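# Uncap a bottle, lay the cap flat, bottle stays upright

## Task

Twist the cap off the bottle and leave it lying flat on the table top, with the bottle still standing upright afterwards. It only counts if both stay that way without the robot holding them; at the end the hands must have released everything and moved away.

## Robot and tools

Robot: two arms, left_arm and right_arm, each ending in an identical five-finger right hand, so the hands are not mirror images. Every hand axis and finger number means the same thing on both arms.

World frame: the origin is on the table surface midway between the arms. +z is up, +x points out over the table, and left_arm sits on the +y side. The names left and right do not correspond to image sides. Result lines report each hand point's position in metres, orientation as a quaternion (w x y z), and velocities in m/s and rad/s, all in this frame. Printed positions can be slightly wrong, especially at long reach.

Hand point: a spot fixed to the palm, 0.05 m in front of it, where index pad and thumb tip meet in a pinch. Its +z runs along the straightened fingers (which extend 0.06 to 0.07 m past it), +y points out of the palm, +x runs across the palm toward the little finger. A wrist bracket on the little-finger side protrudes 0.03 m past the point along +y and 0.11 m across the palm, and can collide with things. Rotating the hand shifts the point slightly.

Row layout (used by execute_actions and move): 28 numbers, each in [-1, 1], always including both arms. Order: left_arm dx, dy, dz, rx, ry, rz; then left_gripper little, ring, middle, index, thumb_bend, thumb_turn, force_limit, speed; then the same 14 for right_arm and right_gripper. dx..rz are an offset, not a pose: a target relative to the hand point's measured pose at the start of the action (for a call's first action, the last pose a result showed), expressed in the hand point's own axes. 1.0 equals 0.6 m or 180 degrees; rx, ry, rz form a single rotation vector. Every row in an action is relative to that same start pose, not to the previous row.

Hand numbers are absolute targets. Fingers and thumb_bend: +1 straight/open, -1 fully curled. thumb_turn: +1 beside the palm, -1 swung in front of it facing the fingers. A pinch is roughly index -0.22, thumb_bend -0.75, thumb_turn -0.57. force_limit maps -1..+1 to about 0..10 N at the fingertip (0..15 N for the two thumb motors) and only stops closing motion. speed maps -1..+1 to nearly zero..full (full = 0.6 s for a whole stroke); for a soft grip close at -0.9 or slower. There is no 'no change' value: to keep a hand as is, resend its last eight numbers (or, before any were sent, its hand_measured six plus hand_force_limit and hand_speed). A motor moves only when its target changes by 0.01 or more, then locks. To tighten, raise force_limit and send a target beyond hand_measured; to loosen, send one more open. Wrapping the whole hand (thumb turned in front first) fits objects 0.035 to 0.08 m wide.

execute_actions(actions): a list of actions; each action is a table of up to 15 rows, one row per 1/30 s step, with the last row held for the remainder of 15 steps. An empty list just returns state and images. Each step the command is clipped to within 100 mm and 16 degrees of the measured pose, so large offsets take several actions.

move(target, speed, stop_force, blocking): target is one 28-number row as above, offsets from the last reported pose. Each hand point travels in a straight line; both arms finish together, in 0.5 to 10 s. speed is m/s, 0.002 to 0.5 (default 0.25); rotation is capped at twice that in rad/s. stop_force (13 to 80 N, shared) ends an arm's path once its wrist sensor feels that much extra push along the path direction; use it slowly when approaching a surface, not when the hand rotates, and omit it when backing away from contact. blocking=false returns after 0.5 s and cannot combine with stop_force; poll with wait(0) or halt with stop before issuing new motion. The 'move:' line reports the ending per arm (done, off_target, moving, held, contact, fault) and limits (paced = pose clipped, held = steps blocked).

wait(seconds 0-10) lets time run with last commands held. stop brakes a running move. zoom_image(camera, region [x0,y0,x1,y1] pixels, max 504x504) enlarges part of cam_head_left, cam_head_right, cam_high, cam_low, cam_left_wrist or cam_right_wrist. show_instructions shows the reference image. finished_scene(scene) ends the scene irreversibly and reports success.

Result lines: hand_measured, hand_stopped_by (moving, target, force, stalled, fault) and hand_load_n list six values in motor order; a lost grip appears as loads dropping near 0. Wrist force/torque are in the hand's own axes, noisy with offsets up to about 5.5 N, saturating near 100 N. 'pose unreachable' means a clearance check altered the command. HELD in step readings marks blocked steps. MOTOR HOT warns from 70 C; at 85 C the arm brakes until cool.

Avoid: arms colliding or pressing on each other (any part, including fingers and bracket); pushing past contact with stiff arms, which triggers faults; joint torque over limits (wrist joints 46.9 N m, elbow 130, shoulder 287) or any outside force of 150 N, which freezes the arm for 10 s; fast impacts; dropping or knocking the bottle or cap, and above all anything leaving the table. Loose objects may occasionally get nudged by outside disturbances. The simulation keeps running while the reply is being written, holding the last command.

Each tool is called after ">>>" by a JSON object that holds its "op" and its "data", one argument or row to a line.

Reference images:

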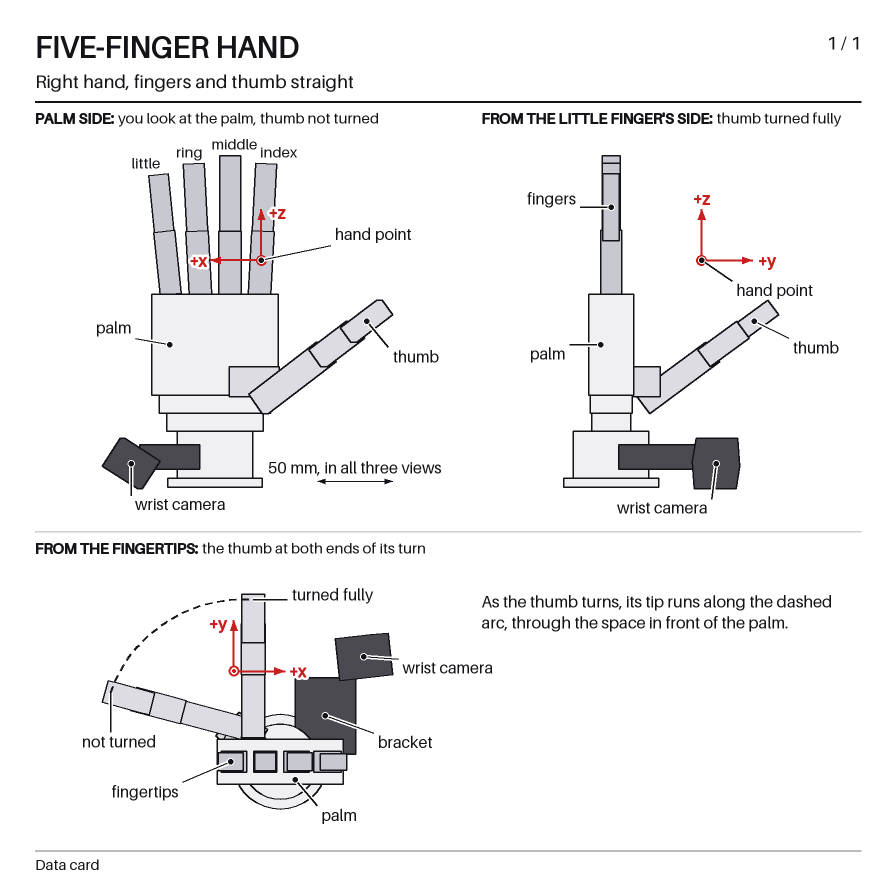

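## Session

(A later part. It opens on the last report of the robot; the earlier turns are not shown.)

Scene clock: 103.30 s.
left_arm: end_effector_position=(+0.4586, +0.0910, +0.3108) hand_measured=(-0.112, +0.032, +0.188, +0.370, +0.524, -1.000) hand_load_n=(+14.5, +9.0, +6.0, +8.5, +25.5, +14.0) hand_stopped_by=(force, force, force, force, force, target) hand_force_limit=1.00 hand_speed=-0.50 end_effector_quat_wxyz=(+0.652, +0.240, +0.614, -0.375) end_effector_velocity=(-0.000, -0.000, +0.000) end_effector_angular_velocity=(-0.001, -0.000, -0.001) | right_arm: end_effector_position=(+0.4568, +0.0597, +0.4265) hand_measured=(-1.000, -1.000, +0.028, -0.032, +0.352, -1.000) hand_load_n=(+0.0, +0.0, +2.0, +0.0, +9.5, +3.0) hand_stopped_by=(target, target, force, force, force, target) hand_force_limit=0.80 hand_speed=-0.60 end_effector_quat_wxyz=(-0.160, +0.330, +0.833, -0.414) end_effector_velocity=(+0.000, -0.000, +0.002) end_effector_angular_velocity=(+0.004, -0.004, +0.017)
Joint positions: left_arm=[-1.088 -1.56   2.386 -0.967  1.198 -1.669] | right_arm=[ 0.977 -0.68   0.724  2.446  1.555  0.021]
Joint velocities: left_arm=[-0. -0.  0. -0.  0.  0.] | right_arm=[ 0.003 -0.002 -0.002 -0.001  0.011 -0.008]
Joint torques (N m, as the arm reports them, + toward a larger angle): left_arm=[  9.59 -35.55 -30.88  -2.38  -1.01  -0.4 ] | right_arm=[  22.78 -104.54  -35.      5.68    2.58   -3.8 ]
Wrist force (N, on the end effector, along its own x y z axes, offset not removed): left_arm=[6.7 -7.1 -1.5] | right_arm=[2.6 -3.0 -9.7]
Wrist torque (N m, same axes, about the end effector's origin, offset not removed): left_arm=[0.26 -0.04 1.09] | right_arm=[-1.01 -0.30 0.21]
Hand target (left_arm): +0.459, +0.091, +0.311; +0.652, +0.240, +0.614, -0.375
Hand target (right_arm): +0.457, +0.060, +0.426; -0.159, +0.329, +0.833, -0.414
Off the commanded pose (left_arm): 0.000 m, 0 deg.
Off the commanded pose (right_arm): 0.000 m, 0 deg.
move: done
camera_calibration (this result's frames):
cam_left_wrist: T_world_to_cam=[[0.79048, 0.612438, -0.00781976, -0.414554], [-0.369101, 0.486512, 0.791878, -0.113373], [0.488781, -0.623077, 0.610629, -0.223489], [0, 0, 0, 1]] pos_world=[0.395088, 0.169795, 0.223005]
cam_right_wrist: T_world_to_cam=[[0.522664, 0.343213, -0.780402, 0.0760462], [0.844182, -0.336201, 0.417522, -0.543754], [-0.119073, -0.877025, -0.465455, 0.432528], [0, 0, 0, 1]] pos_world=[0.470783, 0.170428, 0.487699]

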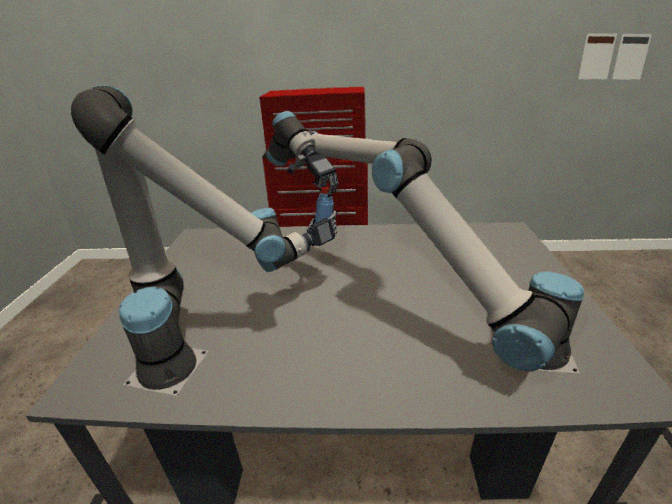

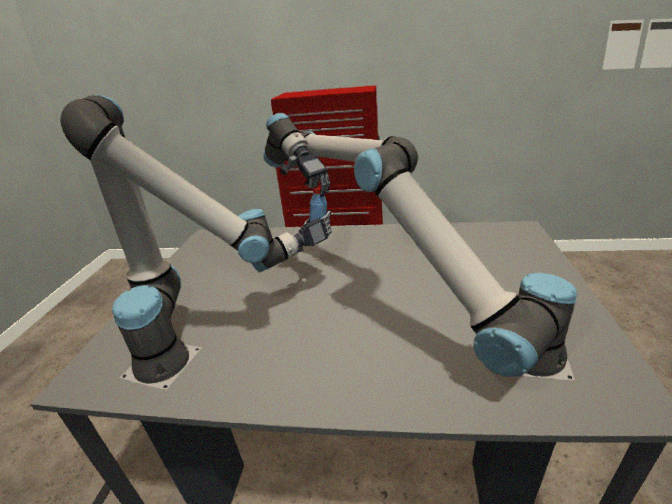

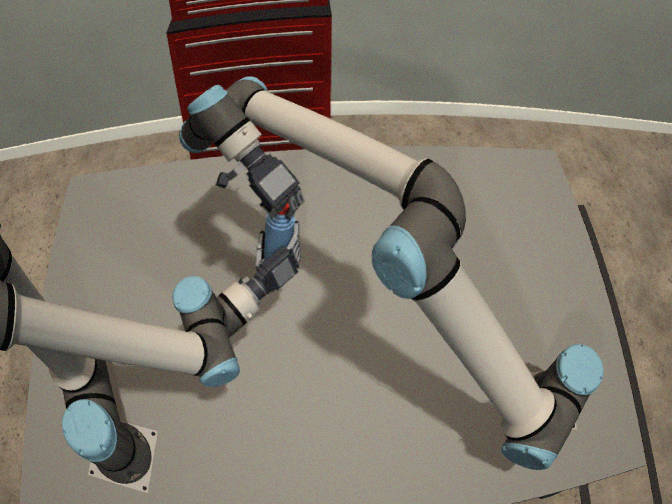

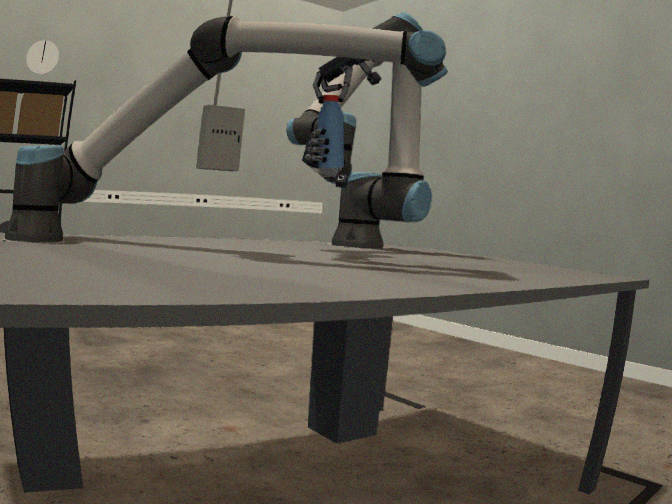

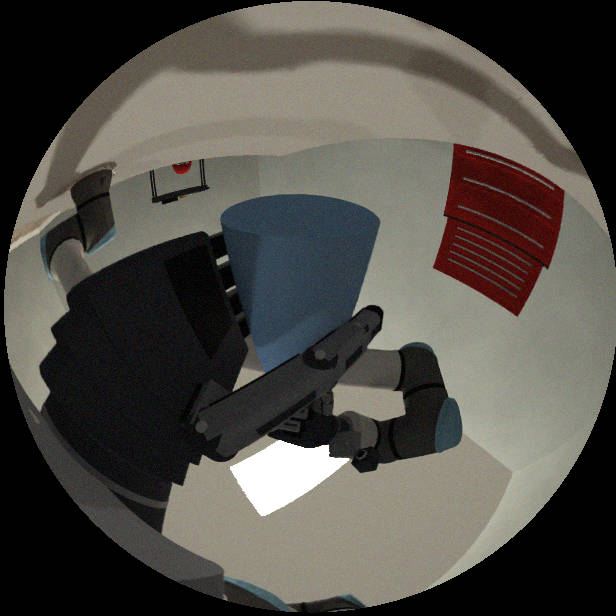

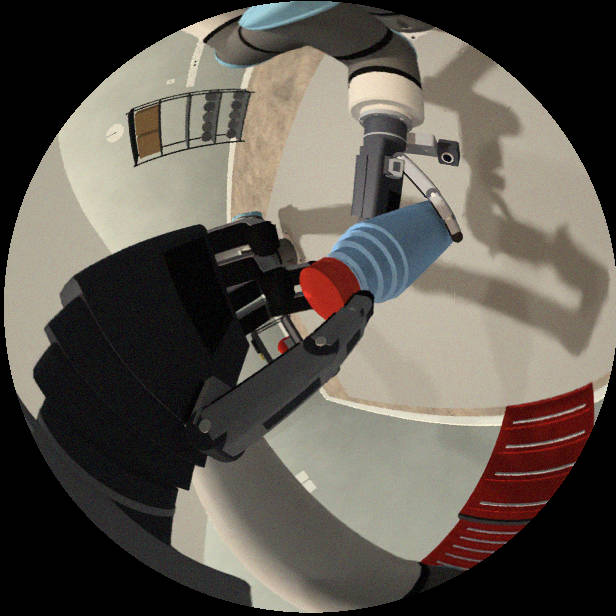

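>>> {"op": "move", "data": {
  "target": [0,0,0,0,0,0,-1,-0.97,-1,-1,-1,-1,1,-0.5,0,0,0,0,0,0,-1,-1,0.6,0.6,1,-1,0.6,0.3]
}}

>>> {"op": "move", "data": {
  "target": [0,0,0,0,0,0,-1,-0.97,-1,-1,-1,-1,1,-0.5,0.034,0.020,-0.0105,0,0.6,0.45,-1,-1,0.6,0.6,1,-1,0.6,0.3],
  "speed": 0.4
}}

>>> {"op": "move", "data": {
  "target": [0,0,0,0,0,0,-1,-0.97,-1,-1,-1,-1,1,-0.5,0,0,0,0,0,0,-1,-1,-1,-1,-1,-1,0.8,-0.6]
}}

>>> {"op": "move", "data": {
  "target": [0,0,0,0,0,0,-1,-0.97,-1,-1,-1,-1,1,-0.5,-0.010,0.005,-0.015,0,-0.2,-0.15,-1,-1,-1,-1,-1,-1,0.8,-0.6],
  "speed": 0.2
}}

>>> {"op": "move", "data": {
  "target": [0,0,0,0,0,0,-1,-0.97,-1,-1,-1,-1,1,-0.5,-0.010,0.005,-0.015,0,-0.2,-0.15,-1,-1,-0.97,-0.97,-0.97,-1,0.8,-0.6],
  "speed": 0.2
}}

>>> {"op": "move", "data": {
  "target": [0,0,0,0,0,0,-1,-0.97,-1,-1,-1,-1,1,-0.5,-0.010,0.007,-0.013,0,-0.2,-0.15,-1,-1,-1,-1,-1,-1,0.8,-0.6],
  "speed": 0.2
}}

>>> {"op": "zoom_image", "data": {
  "camera": "cam_low",
  "region": [260,40,420,190]
}}

Scene clock: 104.67 s.
left_arm: end_effector_position=(+0.4586, +0.0910, +0.3108) hand_measured=(-0.112, +0.032, +0.188, +0.370, +0.524, -1.000) hand_load_n=(+14.5, +8.5, +5.0, +6.0, +26.5, +12.5) hand_stopped_by=(force, force, force, force, force, target) hand_force_limit=1.00 hand_speed=-0.50 end_effector_quat_wxyz=(+0.652, +0.240, +0.614, -0.375) end_effector_velocity=(+0.000, -0.000, -0.000) end_effector_angular_velocity=(-0.000, -0.000, -0.000) | right_arm: end_effector_position=(+0.4567, +0.0597, +0.4264) hand_measured=(-1.000, -1.000, +0.600, +0.600, +1.000, -1.000) hand_load_n=(+0.0, +0.0, +0.0, +0.0, +0.0, +0.0) hand_stopped_by=(target, target, target, target, target, target) hand_force_limit=0.60 hand_speed=0.30 end_effector_quat_wxyz=(-0.160, +0.330, +0.833, -0.414) end_effector_velocity=(+0.000, -0.000, +0.001) end_effector_angular_velocity=(-0.001, +0.001, -0.001)
Joint positions: left_arm=[-1.088 -1.56   2.386 -0.967  1.198 -1.669] | right_arm=[ 0.977 -0.68   0.724  2.446  1.555  0.021]
Joint velocities: left_arm=[ 0.     0.     0.    -0.001  0.001  0.   ] | right_arm=[-0.001  0.    -0.001  0.002 -0.     0.   ]
Joint torques (N m, as the arm reports them, + toward a larger angle): left_arm=[  8.26 -34.13 -30.79  -3.41  -1.01  -0.17] | right_arm=[-15.28 -85.7  -54.75   6.45  -3.59   3.22]
Wrist force (N, on the end effector, along its own x y z axes, offset not removed): left_arm=[-0.4 0.2 -2.4] | right_arm=[1.4 -3.7 5.7]
Wrist torque (N m, same axes, about the end effector's origin, offset not removed): left_arm=[-0.07 0.16 -0.03] | right_arm=[-0.88 -0.24 0.10]
Hand target (left_arm): +0.459, +0.091, +0.311; +0.652, +0.240, +0.614, -0.375
Hand target (right_arm): +0.457, +0.060, +0.426; -0.160, +0.330, +0.833, -0.414
Off the commanded pose (left_arm): 0.000 m, 0 deg.
Off the commanded pose (right_arm): 0.000 m, 0 deg.
move: done
camera_calibration (this result's frames):
cam_left_wrist: T_world_to_cam=[[0.790479, 0.612439, -0.00781994, -0.414554], [-0.369101, 0.486512, 0.791878, -0.113373], [0.488781, -0.623077, 0.61063, -0.223489], [0, 0, 0, 1]] pos_world=[0.395088, 0.169795, 0.223005]
cam_right_wrist: T_world_to_cam=[[0.522606, 0.343257, -0.780421, 0.0760614], [0.844233, -0.336076, 0.41752, -0.543715], [-0.118965, -0.877056, -0.465424, 0.432441], [0, 0, 0, 1]] pos_world=[0.470717, 0.170437, 0.48764]

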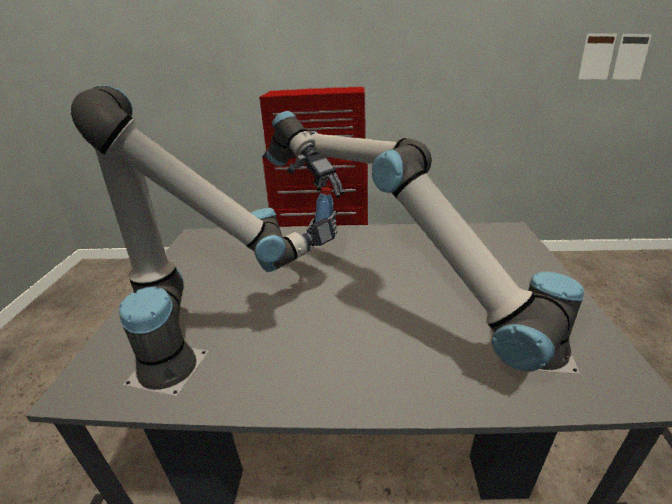

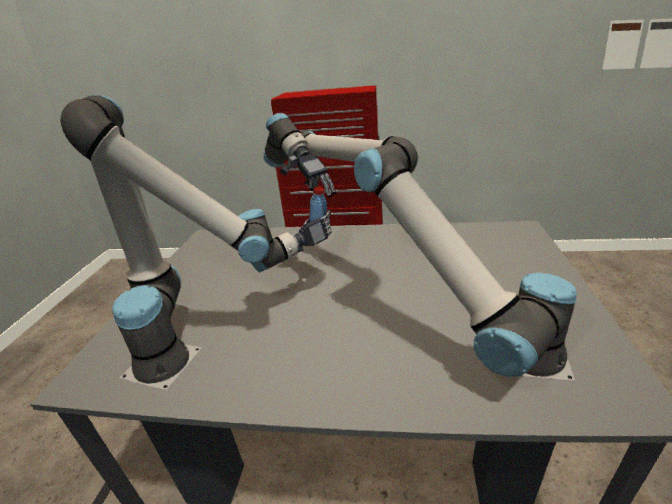

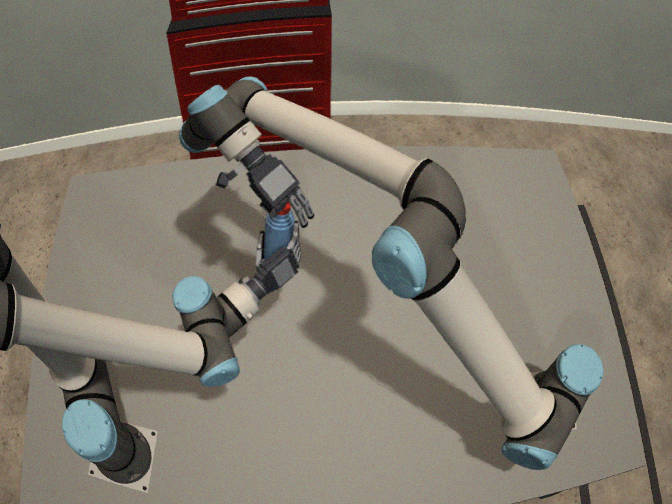

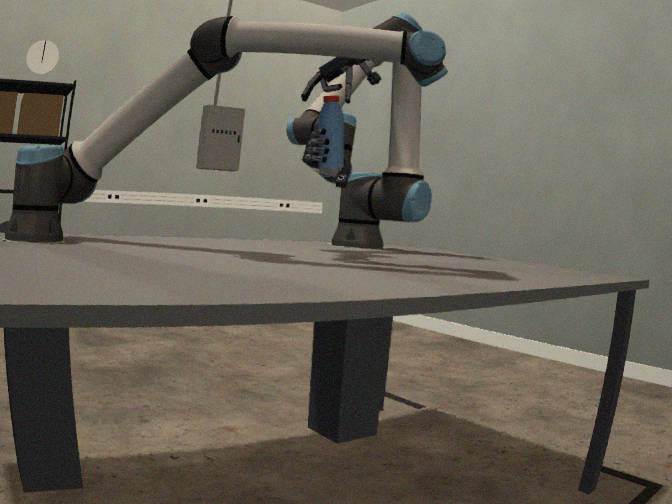

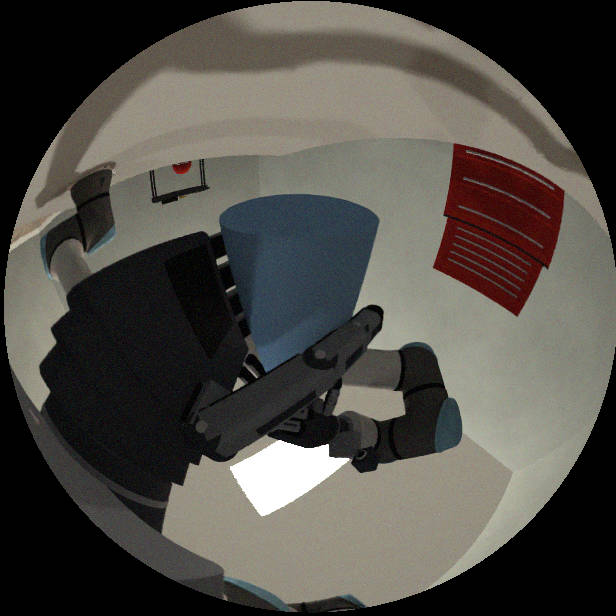

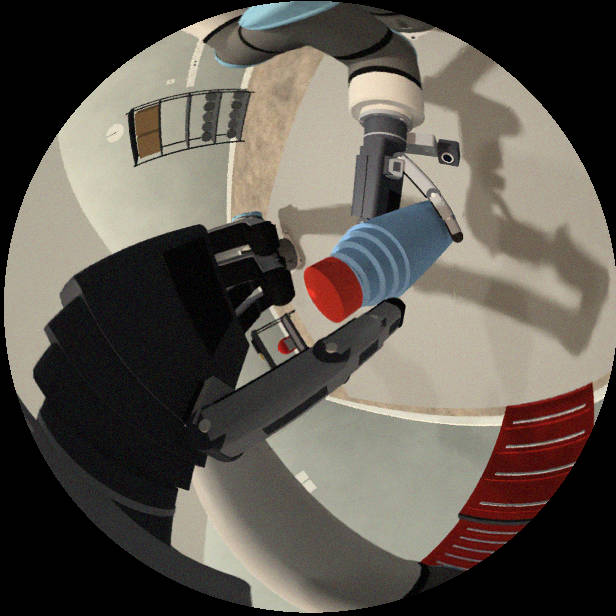

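Scene clock: 108.37 s.
left_arm: end_effector_position=(+0.4586, +0.0910, +0.3108) hand_measured=(-0.112, +0.032, +0.188, +0.370, +0.524, -1.000) hand_load_n=(+14.0, +8.5, +5.0, +6.0, +26.5, +12.5) hand_stopped_by=(force, force, force, force, force, target) hand_force_limit=1.00 hand_speed=-0.50 end_effector_quat_wxyz=(+0.652, +0.240, +0.614, -0.375) end_effector_velocity=(+0.000, +0.000, -0.001) end_effector_angular_velocity=(+0.001, +0.001, +0.001) | right_arm: end_effector_position=(+0.4503, +0.0826, +0.4207) hand_measured=(-1.000, -1.000, +0.600, +0.600, +1.000, -1.000) hand_load_n=(+0.0, +0.0, +0.0, +0.0, +0.0, +0.0) hand_stopped_by=(target, target, target, target, target, target) hand_force_limit=0.60 hand_speed=0.30 end_effector_quat_wxyz=(-0.448, +0.894, +0.018, -0.004) end_effector_velocity=(-0.001, -0.000, -0.001) end_effector_angular_velocity=(-0.001, -0.001, -0.014)
Joint positions: left_arm=[-1.088 -1.56   2.386 -0.967  1.198 -1.669] | right_arm=[ 0.759 -1.225  1.323  0.828  0.847  2.408]
Joint velocities: left_arm=[-0.     0.    -0.     0.001 -0.001 -0.   ] | right_arm=[ 0.002 -0.006  0.008 -0.013  0.011  0.016]
Joint torques (N m, as the arm reports them, + toward a larger angle): left_arm=[  9.32 -37.89 -30.21  -3.31  -1.19  -0.39] | right_arm=[ 19.31 -77.07 -27.59  -1.33   2.34   3.6 ]
Wrist force (N, on the end effector, along its own x y z axes, offset not removed): left_arm=[0.4 -2.0 -3.7] | right_arm=[-4.8 5.2 -5.5]
Wrist torque (N m, same axes, about the end effector's origin, offset not removed): left_arm=[-0.28 0.06 -0.07] | right_arm=[1.04 1.02 -0.06]
Hand target (left_arm): +0.459, +0.091, +0.311; +0.652, +0.240, +0.614, -0.375
Hand target (right_arm): +0.450, +0.083, +0.421; -0.448, +0.894, +0.017, -0.004
Off the commanded pose (left_arm): 0.000 m, 0 deg.
Off the commanded pose (right_arm): 0.000 m, 0 deg.
move: done
camera_calibration (this result's frames):
cam_left_wrist: T_world_to_cam=[[0.790479, 0.612439, -0.00781978, -0.414554], [-0.369101, 0.486512, 0.791878, -0.113373], [0.488781, -0.623077, 0.610629, -0.223489], [0, 0, 0, 1]] pos_world=[0.395088, 0.169795, 0.223005]
cam_right_wrist: T_world_to_cam=[[-0.113406, -0.605488, -0.787733, 0.434932], [-0.840255, -0.364647, 0.401253, 0.239514], [-0.530198, 0.707401, -0.467411, 0.50413], [0, 0, 0, 1]] pos_world=[0.517866, -0.00593726, 0.482141]

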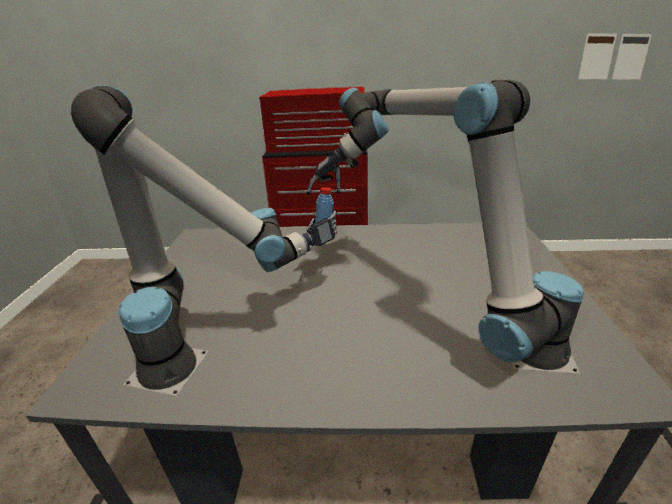

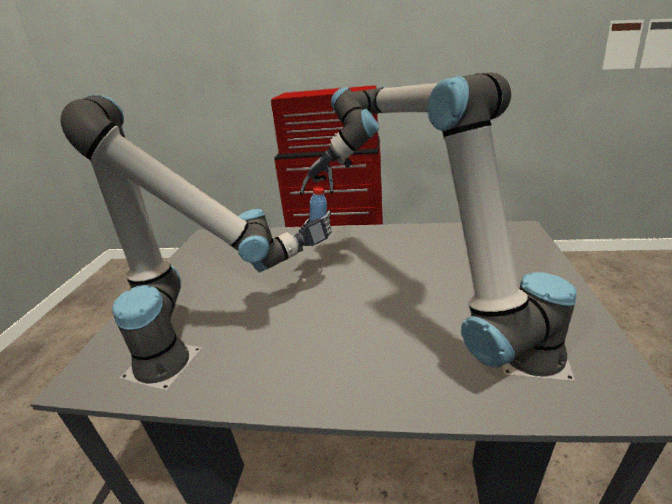

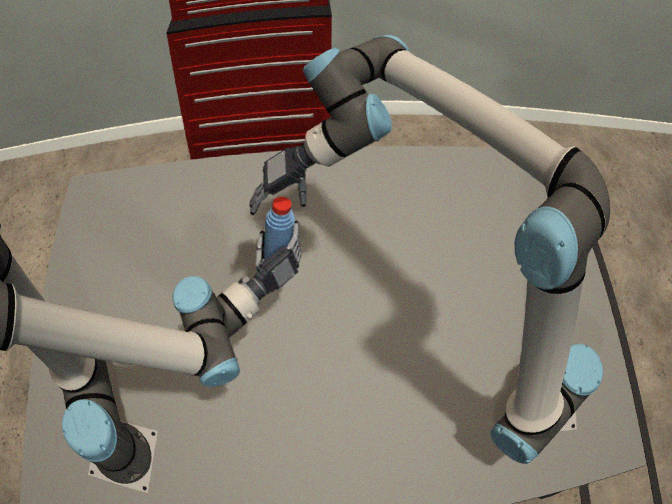

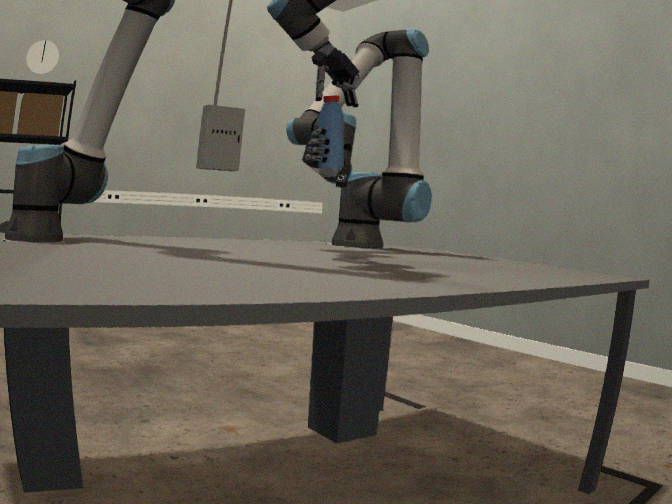

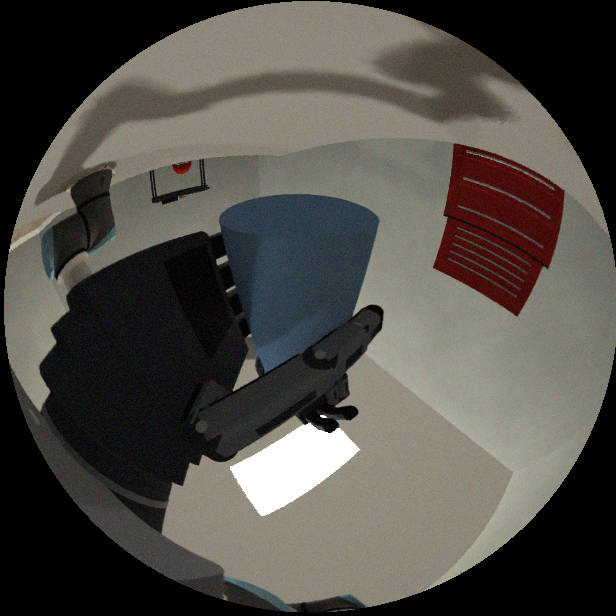

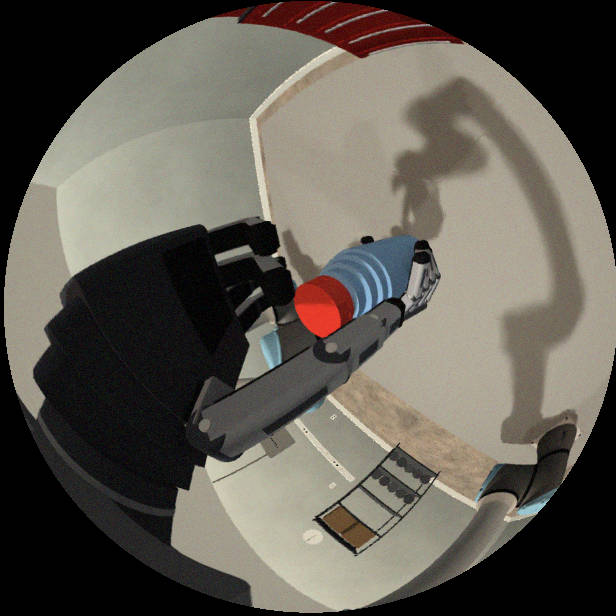

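Scene clock: 110.63 s.
left_arm: end_effector_position=(+0.4586, +0.0910, +0.3108) hand_measured=(-0.112, +0.032, +0.188, +0.370, +0.524, -0.998) hand_load_n=(+12.0, +8.0, +7.0, +10.5, +25.0, +18.0) hand_stopped_by=(force, force, force, force, force, target) hand_force_limit=1.00 hand_speed=-0.50 end_effector_quat_wxyz=(+0.652, +0.240, +0.614, -0.375) end_effector_velocity=(+0.000, +0.000, +0.001) end_effector_angular_velocity=(-0.002, -0.001, +0.001) | right_arm: end_effector_position=(+0.4503, +0.0827, +0.4207) hand_measured=(-1.000, -1.000, -0.012, +0.050, +0.196, -1.000) hand_load_n=(+0.0, +0.0, +14.0, +8.5, +13.0, -1.0) hand_stopped_by=(target, target, force, force, force, target) hand_force_limit=0.80 hand_speed=-0.60 end_effector_quat_wxyz=(-0.448, +0.894, +0.018, -0.004) end_effector_velocity=(+0.000, +0.000, +0.000) end_effector_angular_velocity=(+0.000, -0.001, -0.000)
Joint positions: left_arm=[-1.088 -1.56   2.386 -0.967  1.198 -1.669] | right_arm=[ 0.759 -1.225  1.323  0.828  0.847  2.408]
Joint velocities: left_arm=[ 0.001 -0.002 -0.001  0.    -0.     0.   ] | right_arm=[-0.     0.    -0.001 -0.     0.     0.   ]
Joint torques (N m, as the arm reports them, + toward a larger angle): left_arm=[  8.82 -35.43 -30.27  -3.47  -3.95  -0.34] | right_arm=[-16.97 -66.99 -29.89   6.24   1.49  -2.18]
Wrist force (N, on the end effector, along its own x y z axes, offset not removed): left_arm=[0.8 -11.4 5.8] | right_arm=[8.9 -9.1 8.0]
Wrist torque (N m, same axes, about the end effector's origin, offset not removed): left_arm=[-0.18 0.46 0.83] | right_arm=[-0.27 -0.51 -0.02]
Hand target (left_arm): +0.459, +0.091, +0.311; +0.652, +0.240, +0.614, -0.375
Hand target (right_arm): +0.450, +0.083, +0.421; -0.448, +0.894, +0.018, -0.004
Off the commanded pose (left_arm): 0.000 m, 0 deg.
Off the commanded pose (right_arm): 0.000 m, 0 deg.
move: done
camera_calibration (this result's frames):
cam_left_wrist: T_world_to_cam=[[0.790495, 0.612419, -0.00781672, -0.414553], [-0.369091, 0.486521, 0.791877, -0.113377], [0.488763, -0.62309, 0.610631, -0.223482], [0, 0, 0, 1]] pos_world=[0.395086, 0.169791, 0.223005]
cam_right_wrist: T_world_to_cam=[[-0.113365, -0.605434, -0.78778, 0.434972], [-0.840254, -0.364704, 0.401203, 0.239547], [-0.530209, 0.707418, -0.467374, 0.504129], [0, 0, 0, 1]] pos_world=[0.517885, -0.00591961, 0.482172]

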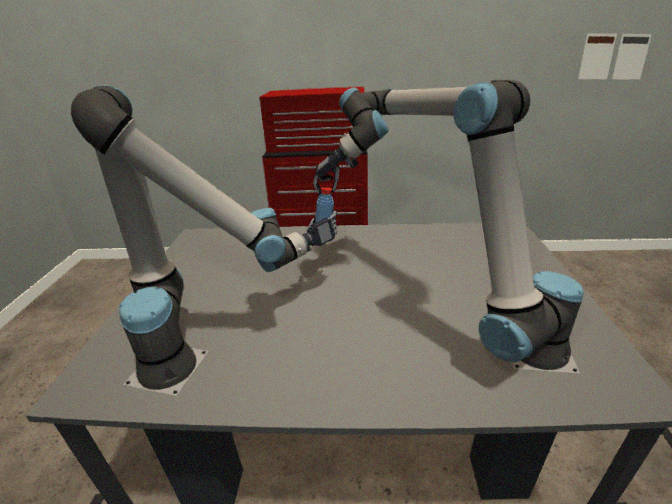

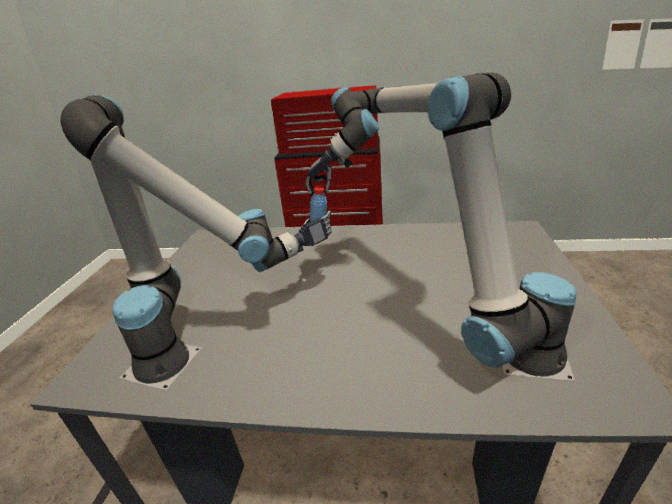

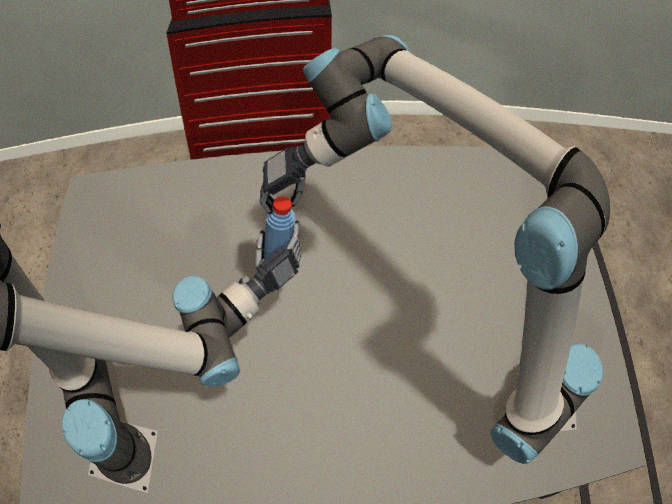

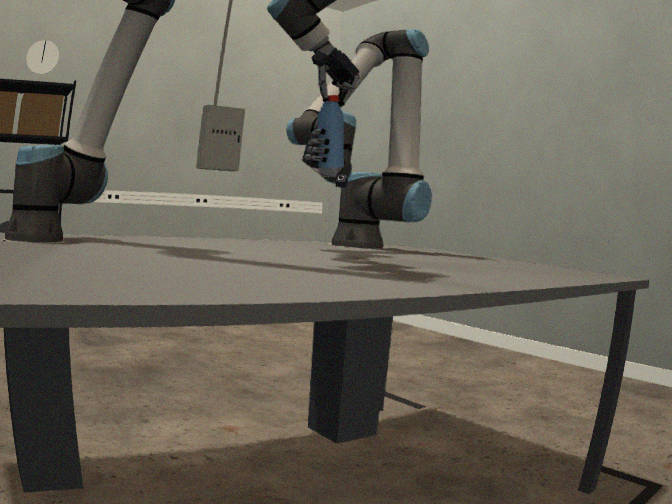

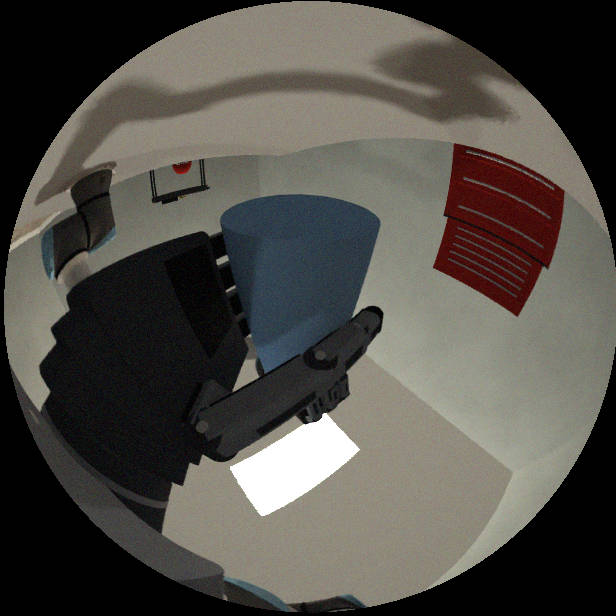

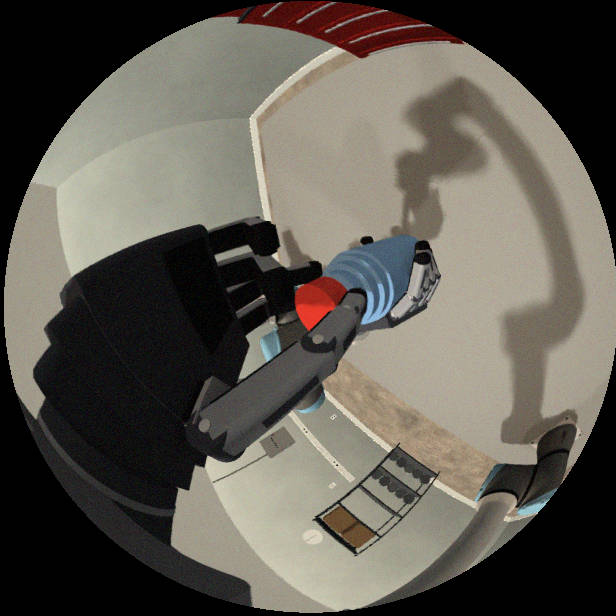

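Scene clock: 113.17 s.
left_arm: end_effector_position=(+0.4586, +0.0909, +0.3108) hand_measured=(-0.112, +0.030, +0.188, +0.372, +0.524, -0.982) hand_load_n=(+4.0, +3.5, +7.5, +21.5, +24.5, +33.0) hand_stopped_by=(force, force, force, force, force, target) hand_force_limit=1.00 hand_speed=-0.50 end_effector_quat_wxyz=(+0.652, +0.240, +0.614, -0.375) end_effector_velocity=(-0.000, -0.000, -0.000) end_effector_angular_velocity=(+0.001, +0.000, -0.000) | right_arm: end_effector_position=(+0.4446, +0.0735, +0.4237) hand_measured=(-1.000, -1.000, -0.012, +0.050, +0.192, -1.000) hand_load_n=(+0.0, +0.0, +18.5, +4.5, +6.0, -2.0) hand_stopped_by=(target, target, force, force, force, target) hand_force_limit=0.80 hand_speed=-0.60 end_effector_quat_wxyz=(-0.409, +0.821, +0.358, -0.174) end_effector_velocity=(+0.001, +0.000, -0.002) end_effector_angular_velocity=(-0.001, +0.001, +0.014)
Joint positions: left_arm=[-1.088 -1.56   2.386 -0.967  1.198 -1.669] | right_arm=[ 0.75  -0.951  1.084  1.69   0.675  1.243]
Joint velocities: left_arm=[-0.     0.001 -0.    -0.     0.     0.   ] | right_arm=[ 0.001  0.007 -0.006  0.016  0.004 -0.02 ]
Joint torques (N m, as the arm reports them, + toward a larger angle): left_arm=[ 13.55 -37.15 -30.29  -5.66  -9.15  -1.69] | right_arm=[  8.28 -67.15 -41.62  10.22  11.57  -2.65]
Wrist force (N, on the end effector, along its own x y z axes, offset not removed): left_arm=[20.4 -25.3 21.8] | right_arm=[32.3 -21.8 7.3]
Wrist torque (N m, same axes, about the end effector's origin, offset not removed): left_arm=[-0.47 2.25 2.81] | right_arm=[0.66 0.60 -0.46]
Hand target (left_arm): +0.459, +0.091, +0.311; +0.652, +0.240, +0.614, -0.375
Hand target (right_arm): +0.445, +0.073, +0.424; -0.409, +0.821, +0.359, -0.175
Off the commanded pose (left_arm): 0.000 m, 0 deg.
Off the commanded pose (right_arm): 0.000 m, 0 deg.
move: done
camera_calibration (this result's frames):
cam_left_wrist: T_world_to_cam=[[0.790527, 0.612378, -0.00779053, -0.414554], [-0.369065, 0.486506, 0.791898, -0.113385], [0.488731, -0.623141, 0.610604, -0.22345], [0, 0, 0, 1]] pos_world=[0.395077, 0.169785, 0.222999]
cam_right_wrist: T_world_to_cam=[[0.349935, -0.513705, -0.78336, 0.216511], [-0.339382, -0.848945, 0.405108, 0.0414869], [-0.873135, 0.124096, -0.471418, 0.70607], [0, 0, 0, 1]] pos_world=[0.55481, 0.0588223, 0.485654]

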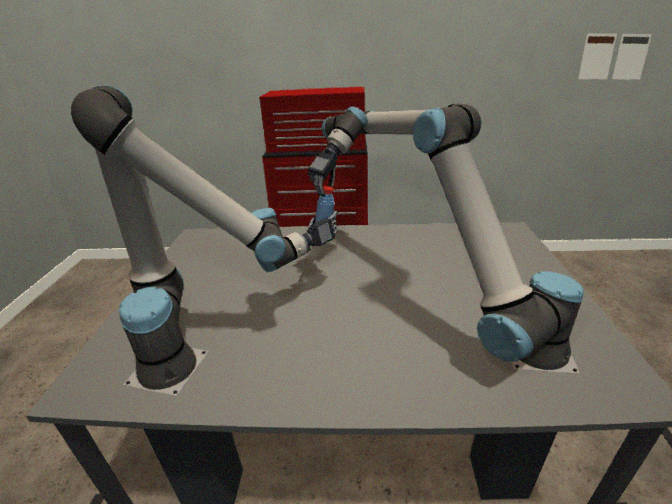

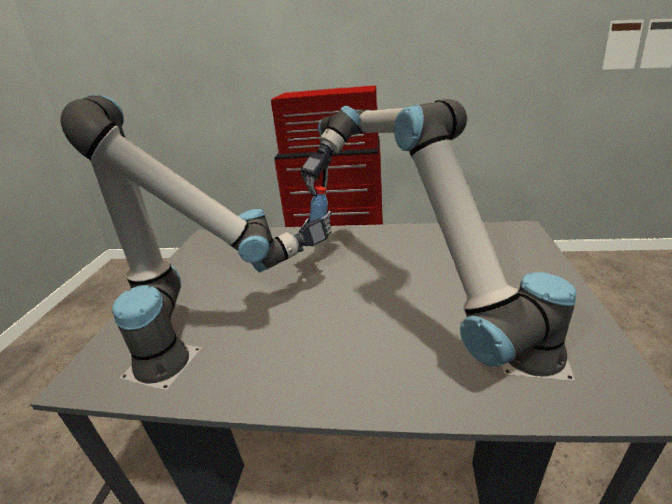

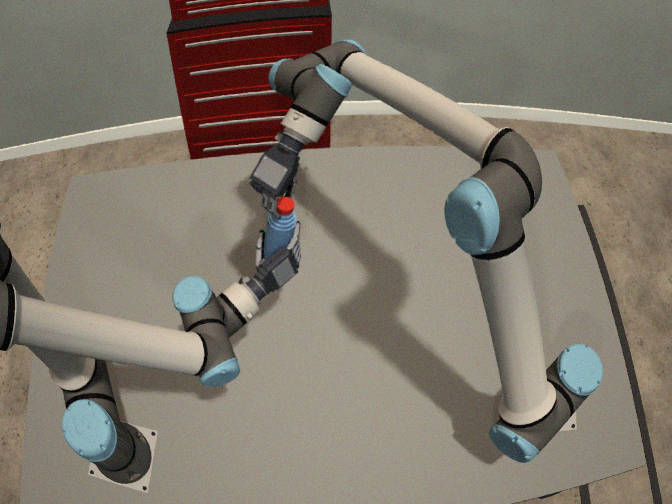

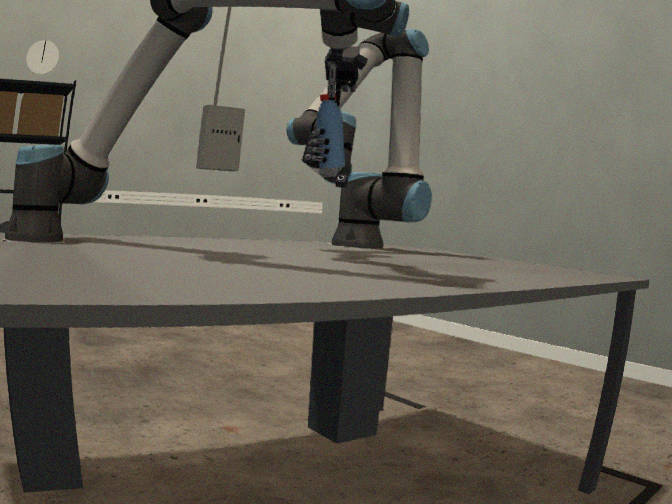

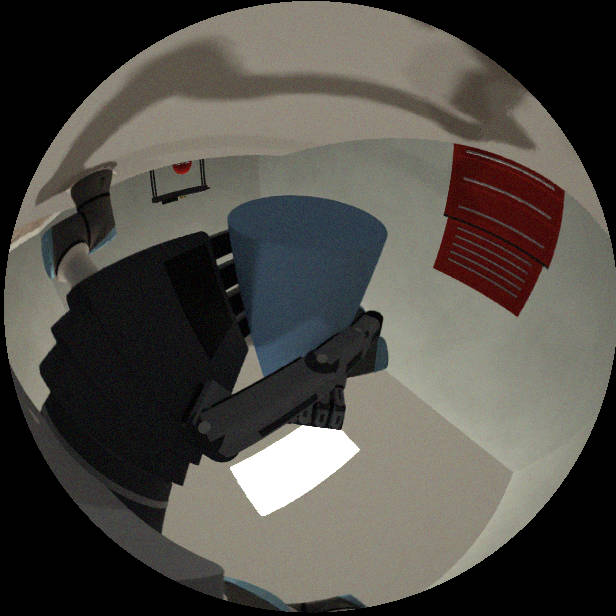

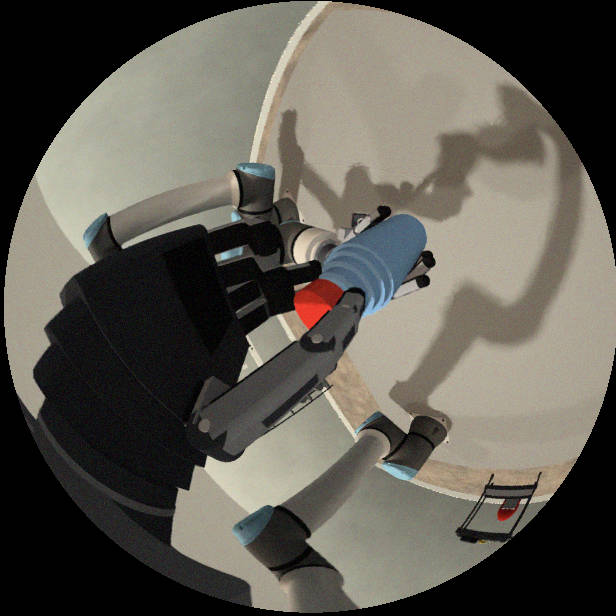

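Scene clock: 115.63 s.
left_arm: end_effector_position=(+0.4586, +0.0910, +0.3108) hand_measured=(-0.114, +0.030, +0.188, +0.394, +0.524, -0.930) hand_load_n=(+2.0, +3.0, +8.0, +14.5, +23.5, +16.5) hand_stopped_by=(force, force, force, force, force, target) hand_force_limit=1.00 hand_speed=-0.50 end_effector_quat_wxyz=(+0.652, +0.240, +0.614, -0.375) end_effector_velocity=(+0.000, +0.000, +0.000) end_effector_angular_velocity=(-0.000, -0.000, -0.001) | right_arm: end_effector_position=(+0.4471, +0.0630, +0.4267) hand_measured=(-1.000, -1.000, +0.000, +0.032, +0.150, -1.000) hand_load_n=(+0.0, +0.0, +20.5, +3.5, +25.0, -2.0) hand_stopped_by=(target, target, force, force, force, target) hand_force_limit=0.80 hand_speed=-0.60 end_effector_quat_wxyz=(-0.308, +0.624, +0.644, -0.318) end_effector_velocity=(+0.000, -0.000, +0.002) end_effector_angular_velocity=(+0.002, -0.003, +0.017)
Joint positions: left_arm=[-1.088 -1.56   2.386 -0.967  1.198 -1.669] | right_arm=[ 0.843 -0.776  0.878  2.262  1.048  0.456]
Joint velocities: left_arm=[ 0.    -0.     0.    -0.     0.001 -0.   ] | right_arm=[ 0.002  0.002 -0.007  0.007  0.011 -0.012]
Joint torques (N m, as the arm reports them, + toward a larger angle): left_arm=[ 14.07 -40.3  -30.08  -5.76  -0.36  -1.76] | right_arm=[  4.51 -68.96 -45.85   4.38   9.91  -2.53]
Wrist force (N, on the end effector, along its own x y z axes, offset not removed): left_arm=[22.8 -6.6 13.9] | right_arm=[17.0 -16.6 -6.3]
Wrist torque (N m, same axes, about the end effector's origin, offset not removed): left_arm=[-0.57 1.66 1.70] | right_arm=[0.35 1.12 -0.88]
Hand target (left_arm): +0.459, +0.091, +0.311; +0.652, +0.240, +0.614, -0.375
Hand target (right_arm): +0.447, +0.063, +0.427; -0.308, +0.623, +0.645, -0.318
Off the commanded pose (left_arm): 0.000 m, 0 deg.
Off the commanded pose (right_arm): 0.000 m, 0 deg.
move: done
camera_calibration (this result's frames):
cam_left_wrist: T_world_to_cam=[[0.790468, 0.612453, -0.00780246, -0.414556], [-0.369101, 0.486472, 0.791902, -0.113367], [0.488799, -0.623094, 0.610598, -0.223477], [0, 0, 0, 1]] pos_world=[0.395085, 0.169799, 0.222996]
cam_right_wrist: T_world_to_cam=[[0.613459, -0.122121, -0.780227, 0.0687837], [0.356869, -0.838476, 0.411829, -0.282622], [-0.704494, -0.531079, -0.47079, 0.676514], [0, 0, 0, 1]] pos_world=[0.535263, 0.13071, 0.488555]

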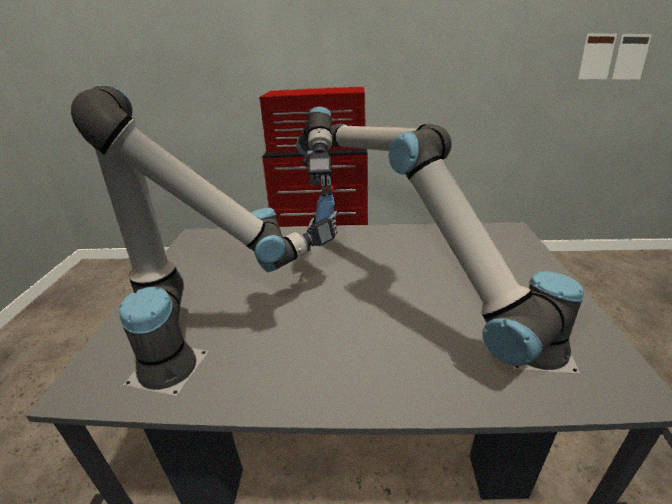

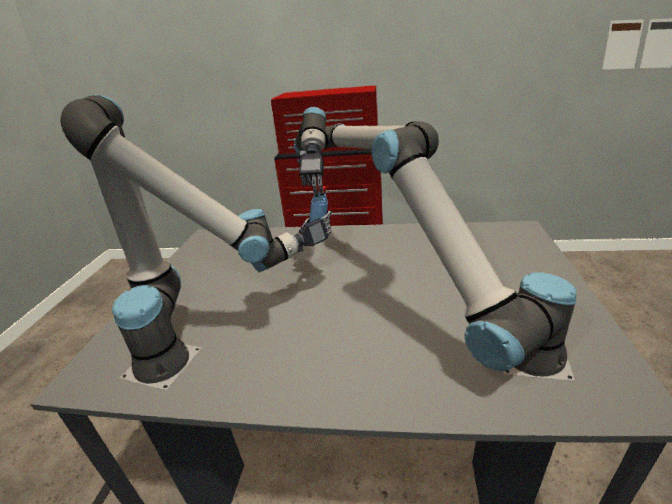

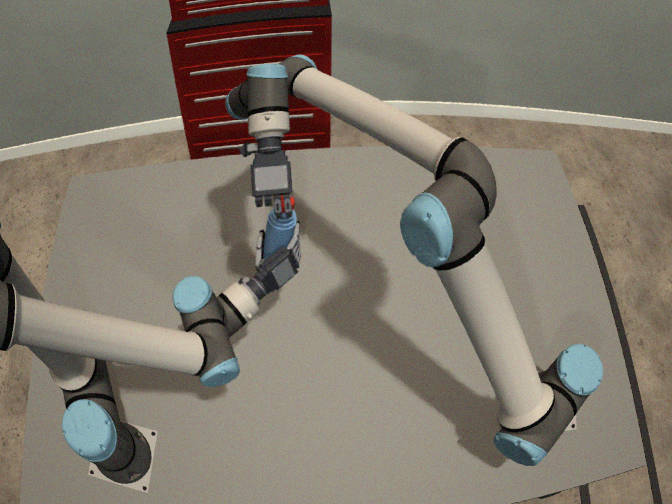

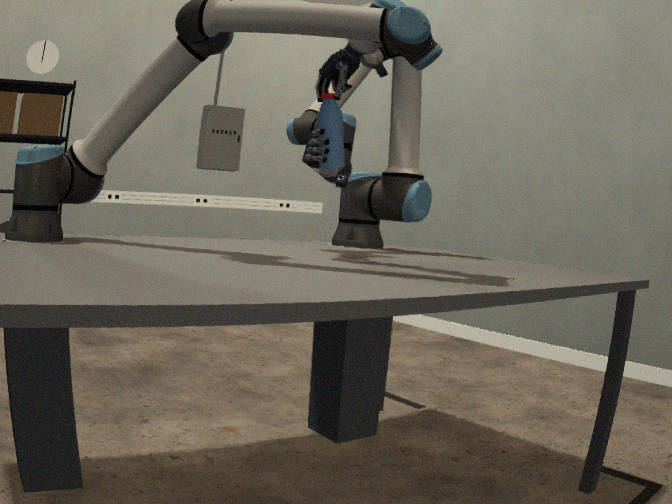

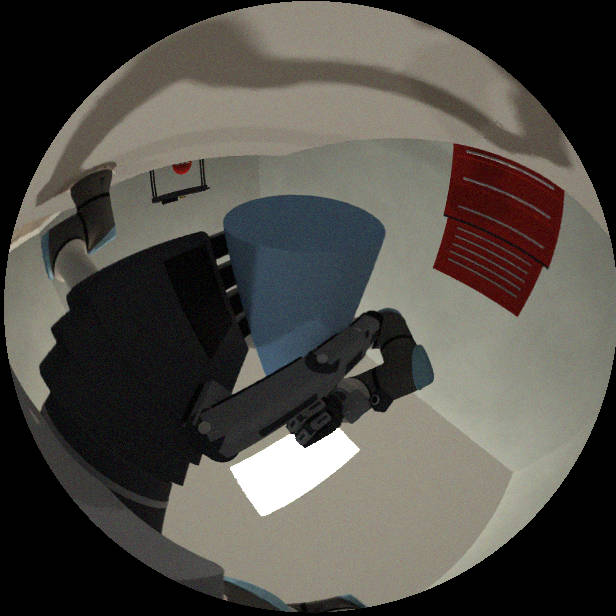

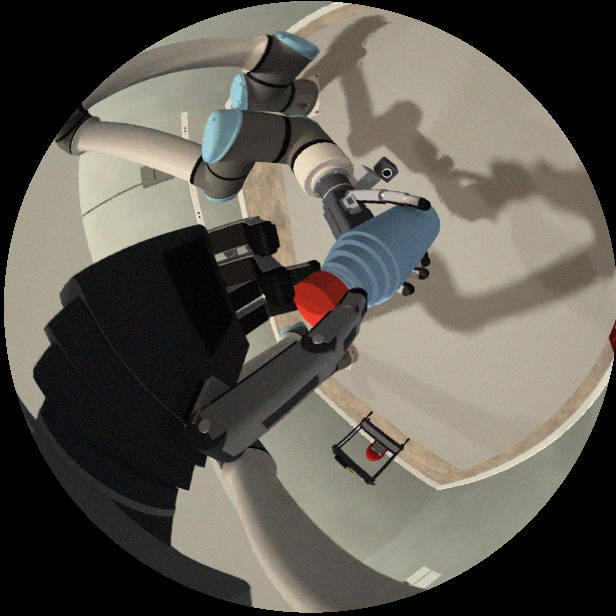

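Scene clock: 118.10 s.
left_arm: end_effector_position=(+0.4586, +0.0910, +0.3108) hand_measured=(-0.112, +0.030, +0.188, +0.394, +0.524, -0.932) hand_load_n=(+6.0, +4.5, +8.0, +13.0, +23.0, +13.5) hand_stopped_by=(force, force, force, force, force, target) hand_force_limit=1.00 hand_speed=-0.50 end_effector_quat_wxyz=(+0.652, +0.240, +0.614, -0.375) end_effector_velocity=(+0.000, +0.000, -0.000) end_effector_angular_velocity=(+0.001, +0.000, +0.000) | right_arm: end_effector_position=(+0.4560, +0.0573, +0.4281) hand_measured=(-1.000, -1.000, +0.000, -0.006, +0.154, -1.000) hand_load_n=(+0.0, +0.0, +20.0, +2.0, +31.0, +8.5) hand_stopped_by=(target, target, force, force, force, target) hand_force_limit=0.80 hand_speed=-0.60 end_effector_quat_wxyz=(-0.161, +0.332, +0.832, -0.414) end_effector_velocity=(+0.000, +0.000, -0.001) end_effector_angular_velocity=(-0.001, +0.001, +0.016)
Joint positions: left_arm=[-1.088 -1.56   2.386 -0.967  1.198 -1.669] | right_arm=[ 0.976 -0.686  0.733  2.444  1.553  0.022]
Joint velocities: left_arm=[ 0. -0.  0.  0. -0.  0.] | right_arm=[ 0.003  0.001  0.     0.     0.011 -0.008]
Joint torques (N m, as the arm reports them, + toward a larger angle): left_arm=[ 12.8  -38.97 -30.15  -1.46  -5.55  -1.69] | right_arm=[  18.94 -101.29  -37.      6.73    4.29   -3.95]
Wrist force (N, on the end effector, along its own x y z axes, offset not removed): left_arm=[4.3 -12.1 3.6] | right_arm=[3.6 2.9 -12.9]
Wrist torque (N m, same axes, about the end effector's origin, offset not removed): left_arm=[-0.40 0.66 1.23] | right_arm=[-0.65 0.25 0.30]
Hand target (left_arm): +0.459, +0.091, +0.311; +0.652, +0.240, +0.614, -0.375
Hand target (right_arm): +0.456, +0.057, +0.428; -0.160, +0.331, +0.833, -0.414
Off the commanded pose (left_arm): 0.000 m, 0 deg.
Off the commanded pose (right_arm): 0.000 m, 0 deg.
move: done
camera_calibration (this result's frames):
cam_left_wrist: T_world_to_cam=[[0.790486, 0.612431, -0.0078021, -0.414554], [-0.369093, 0.486489, 0.791896, -0.113372], [0.488777, -0.623103, 0.610606, -0.223473], [0, 0, 0, 1]] pos_world=[0.395083, 0.169793, 0.222998]
cam_right_wrist: T_world_to_cam=[[0.523859, 0.341249, -0.780462, 0.0781158], [0.84293, -0.339598, 0.417303, -0.543693], [-0.122639, -0.876483, -0.465551, 0.432666], [0, 0, 0, 1]] pos_world=[0.470435, 0.16793, 0.489279]

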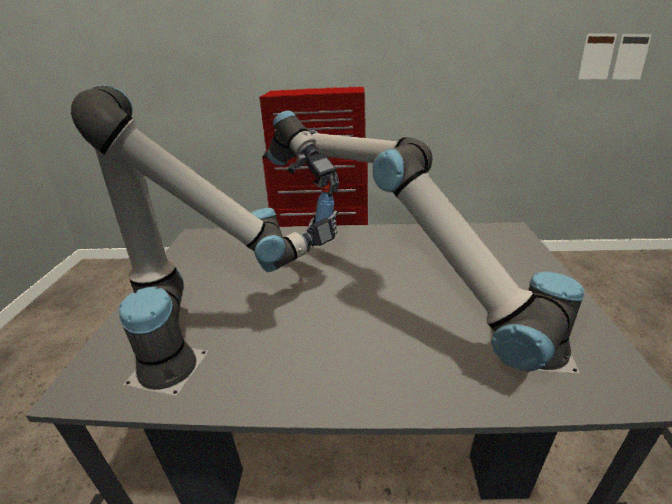

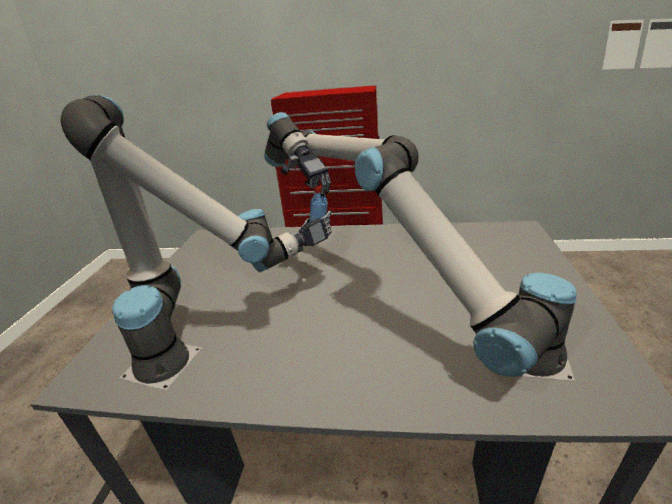

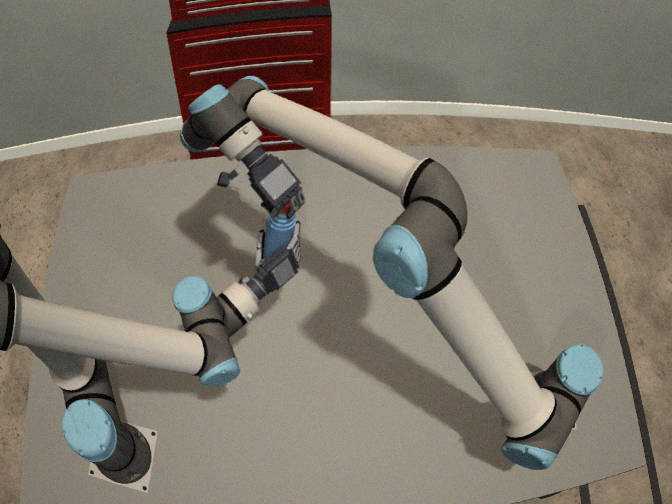

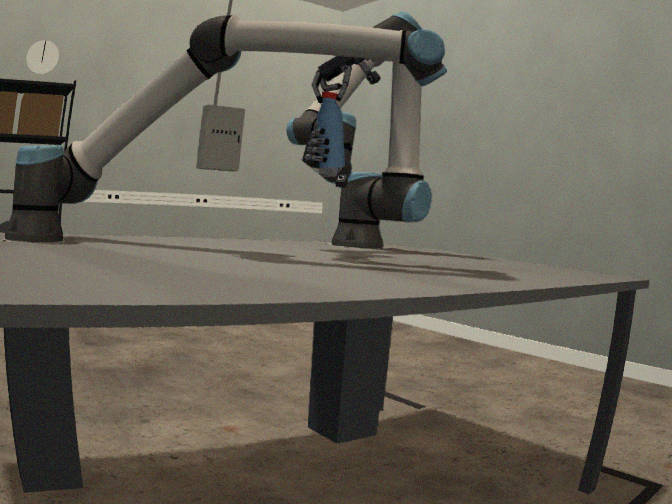

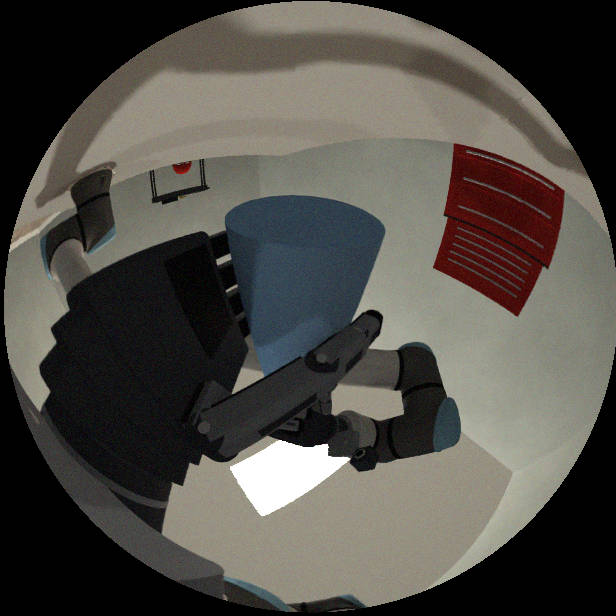

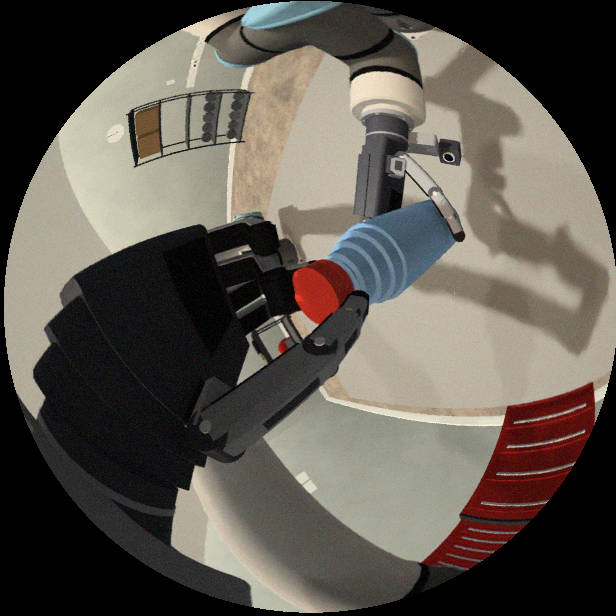

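Region (260, 40, 420, 190) of cam_low's 672x504 image, scaled by 3.150, with more detail than that image has; it fills the top 472 rows of this view, and the rest is white.

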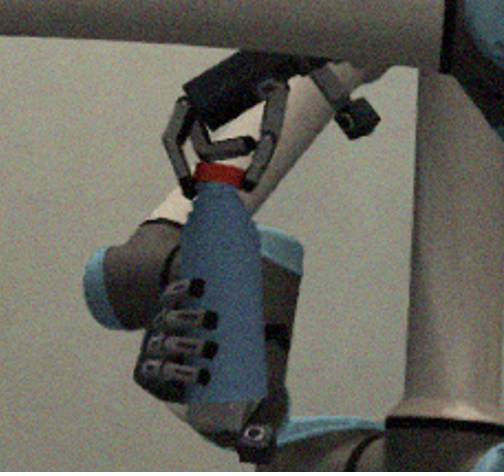

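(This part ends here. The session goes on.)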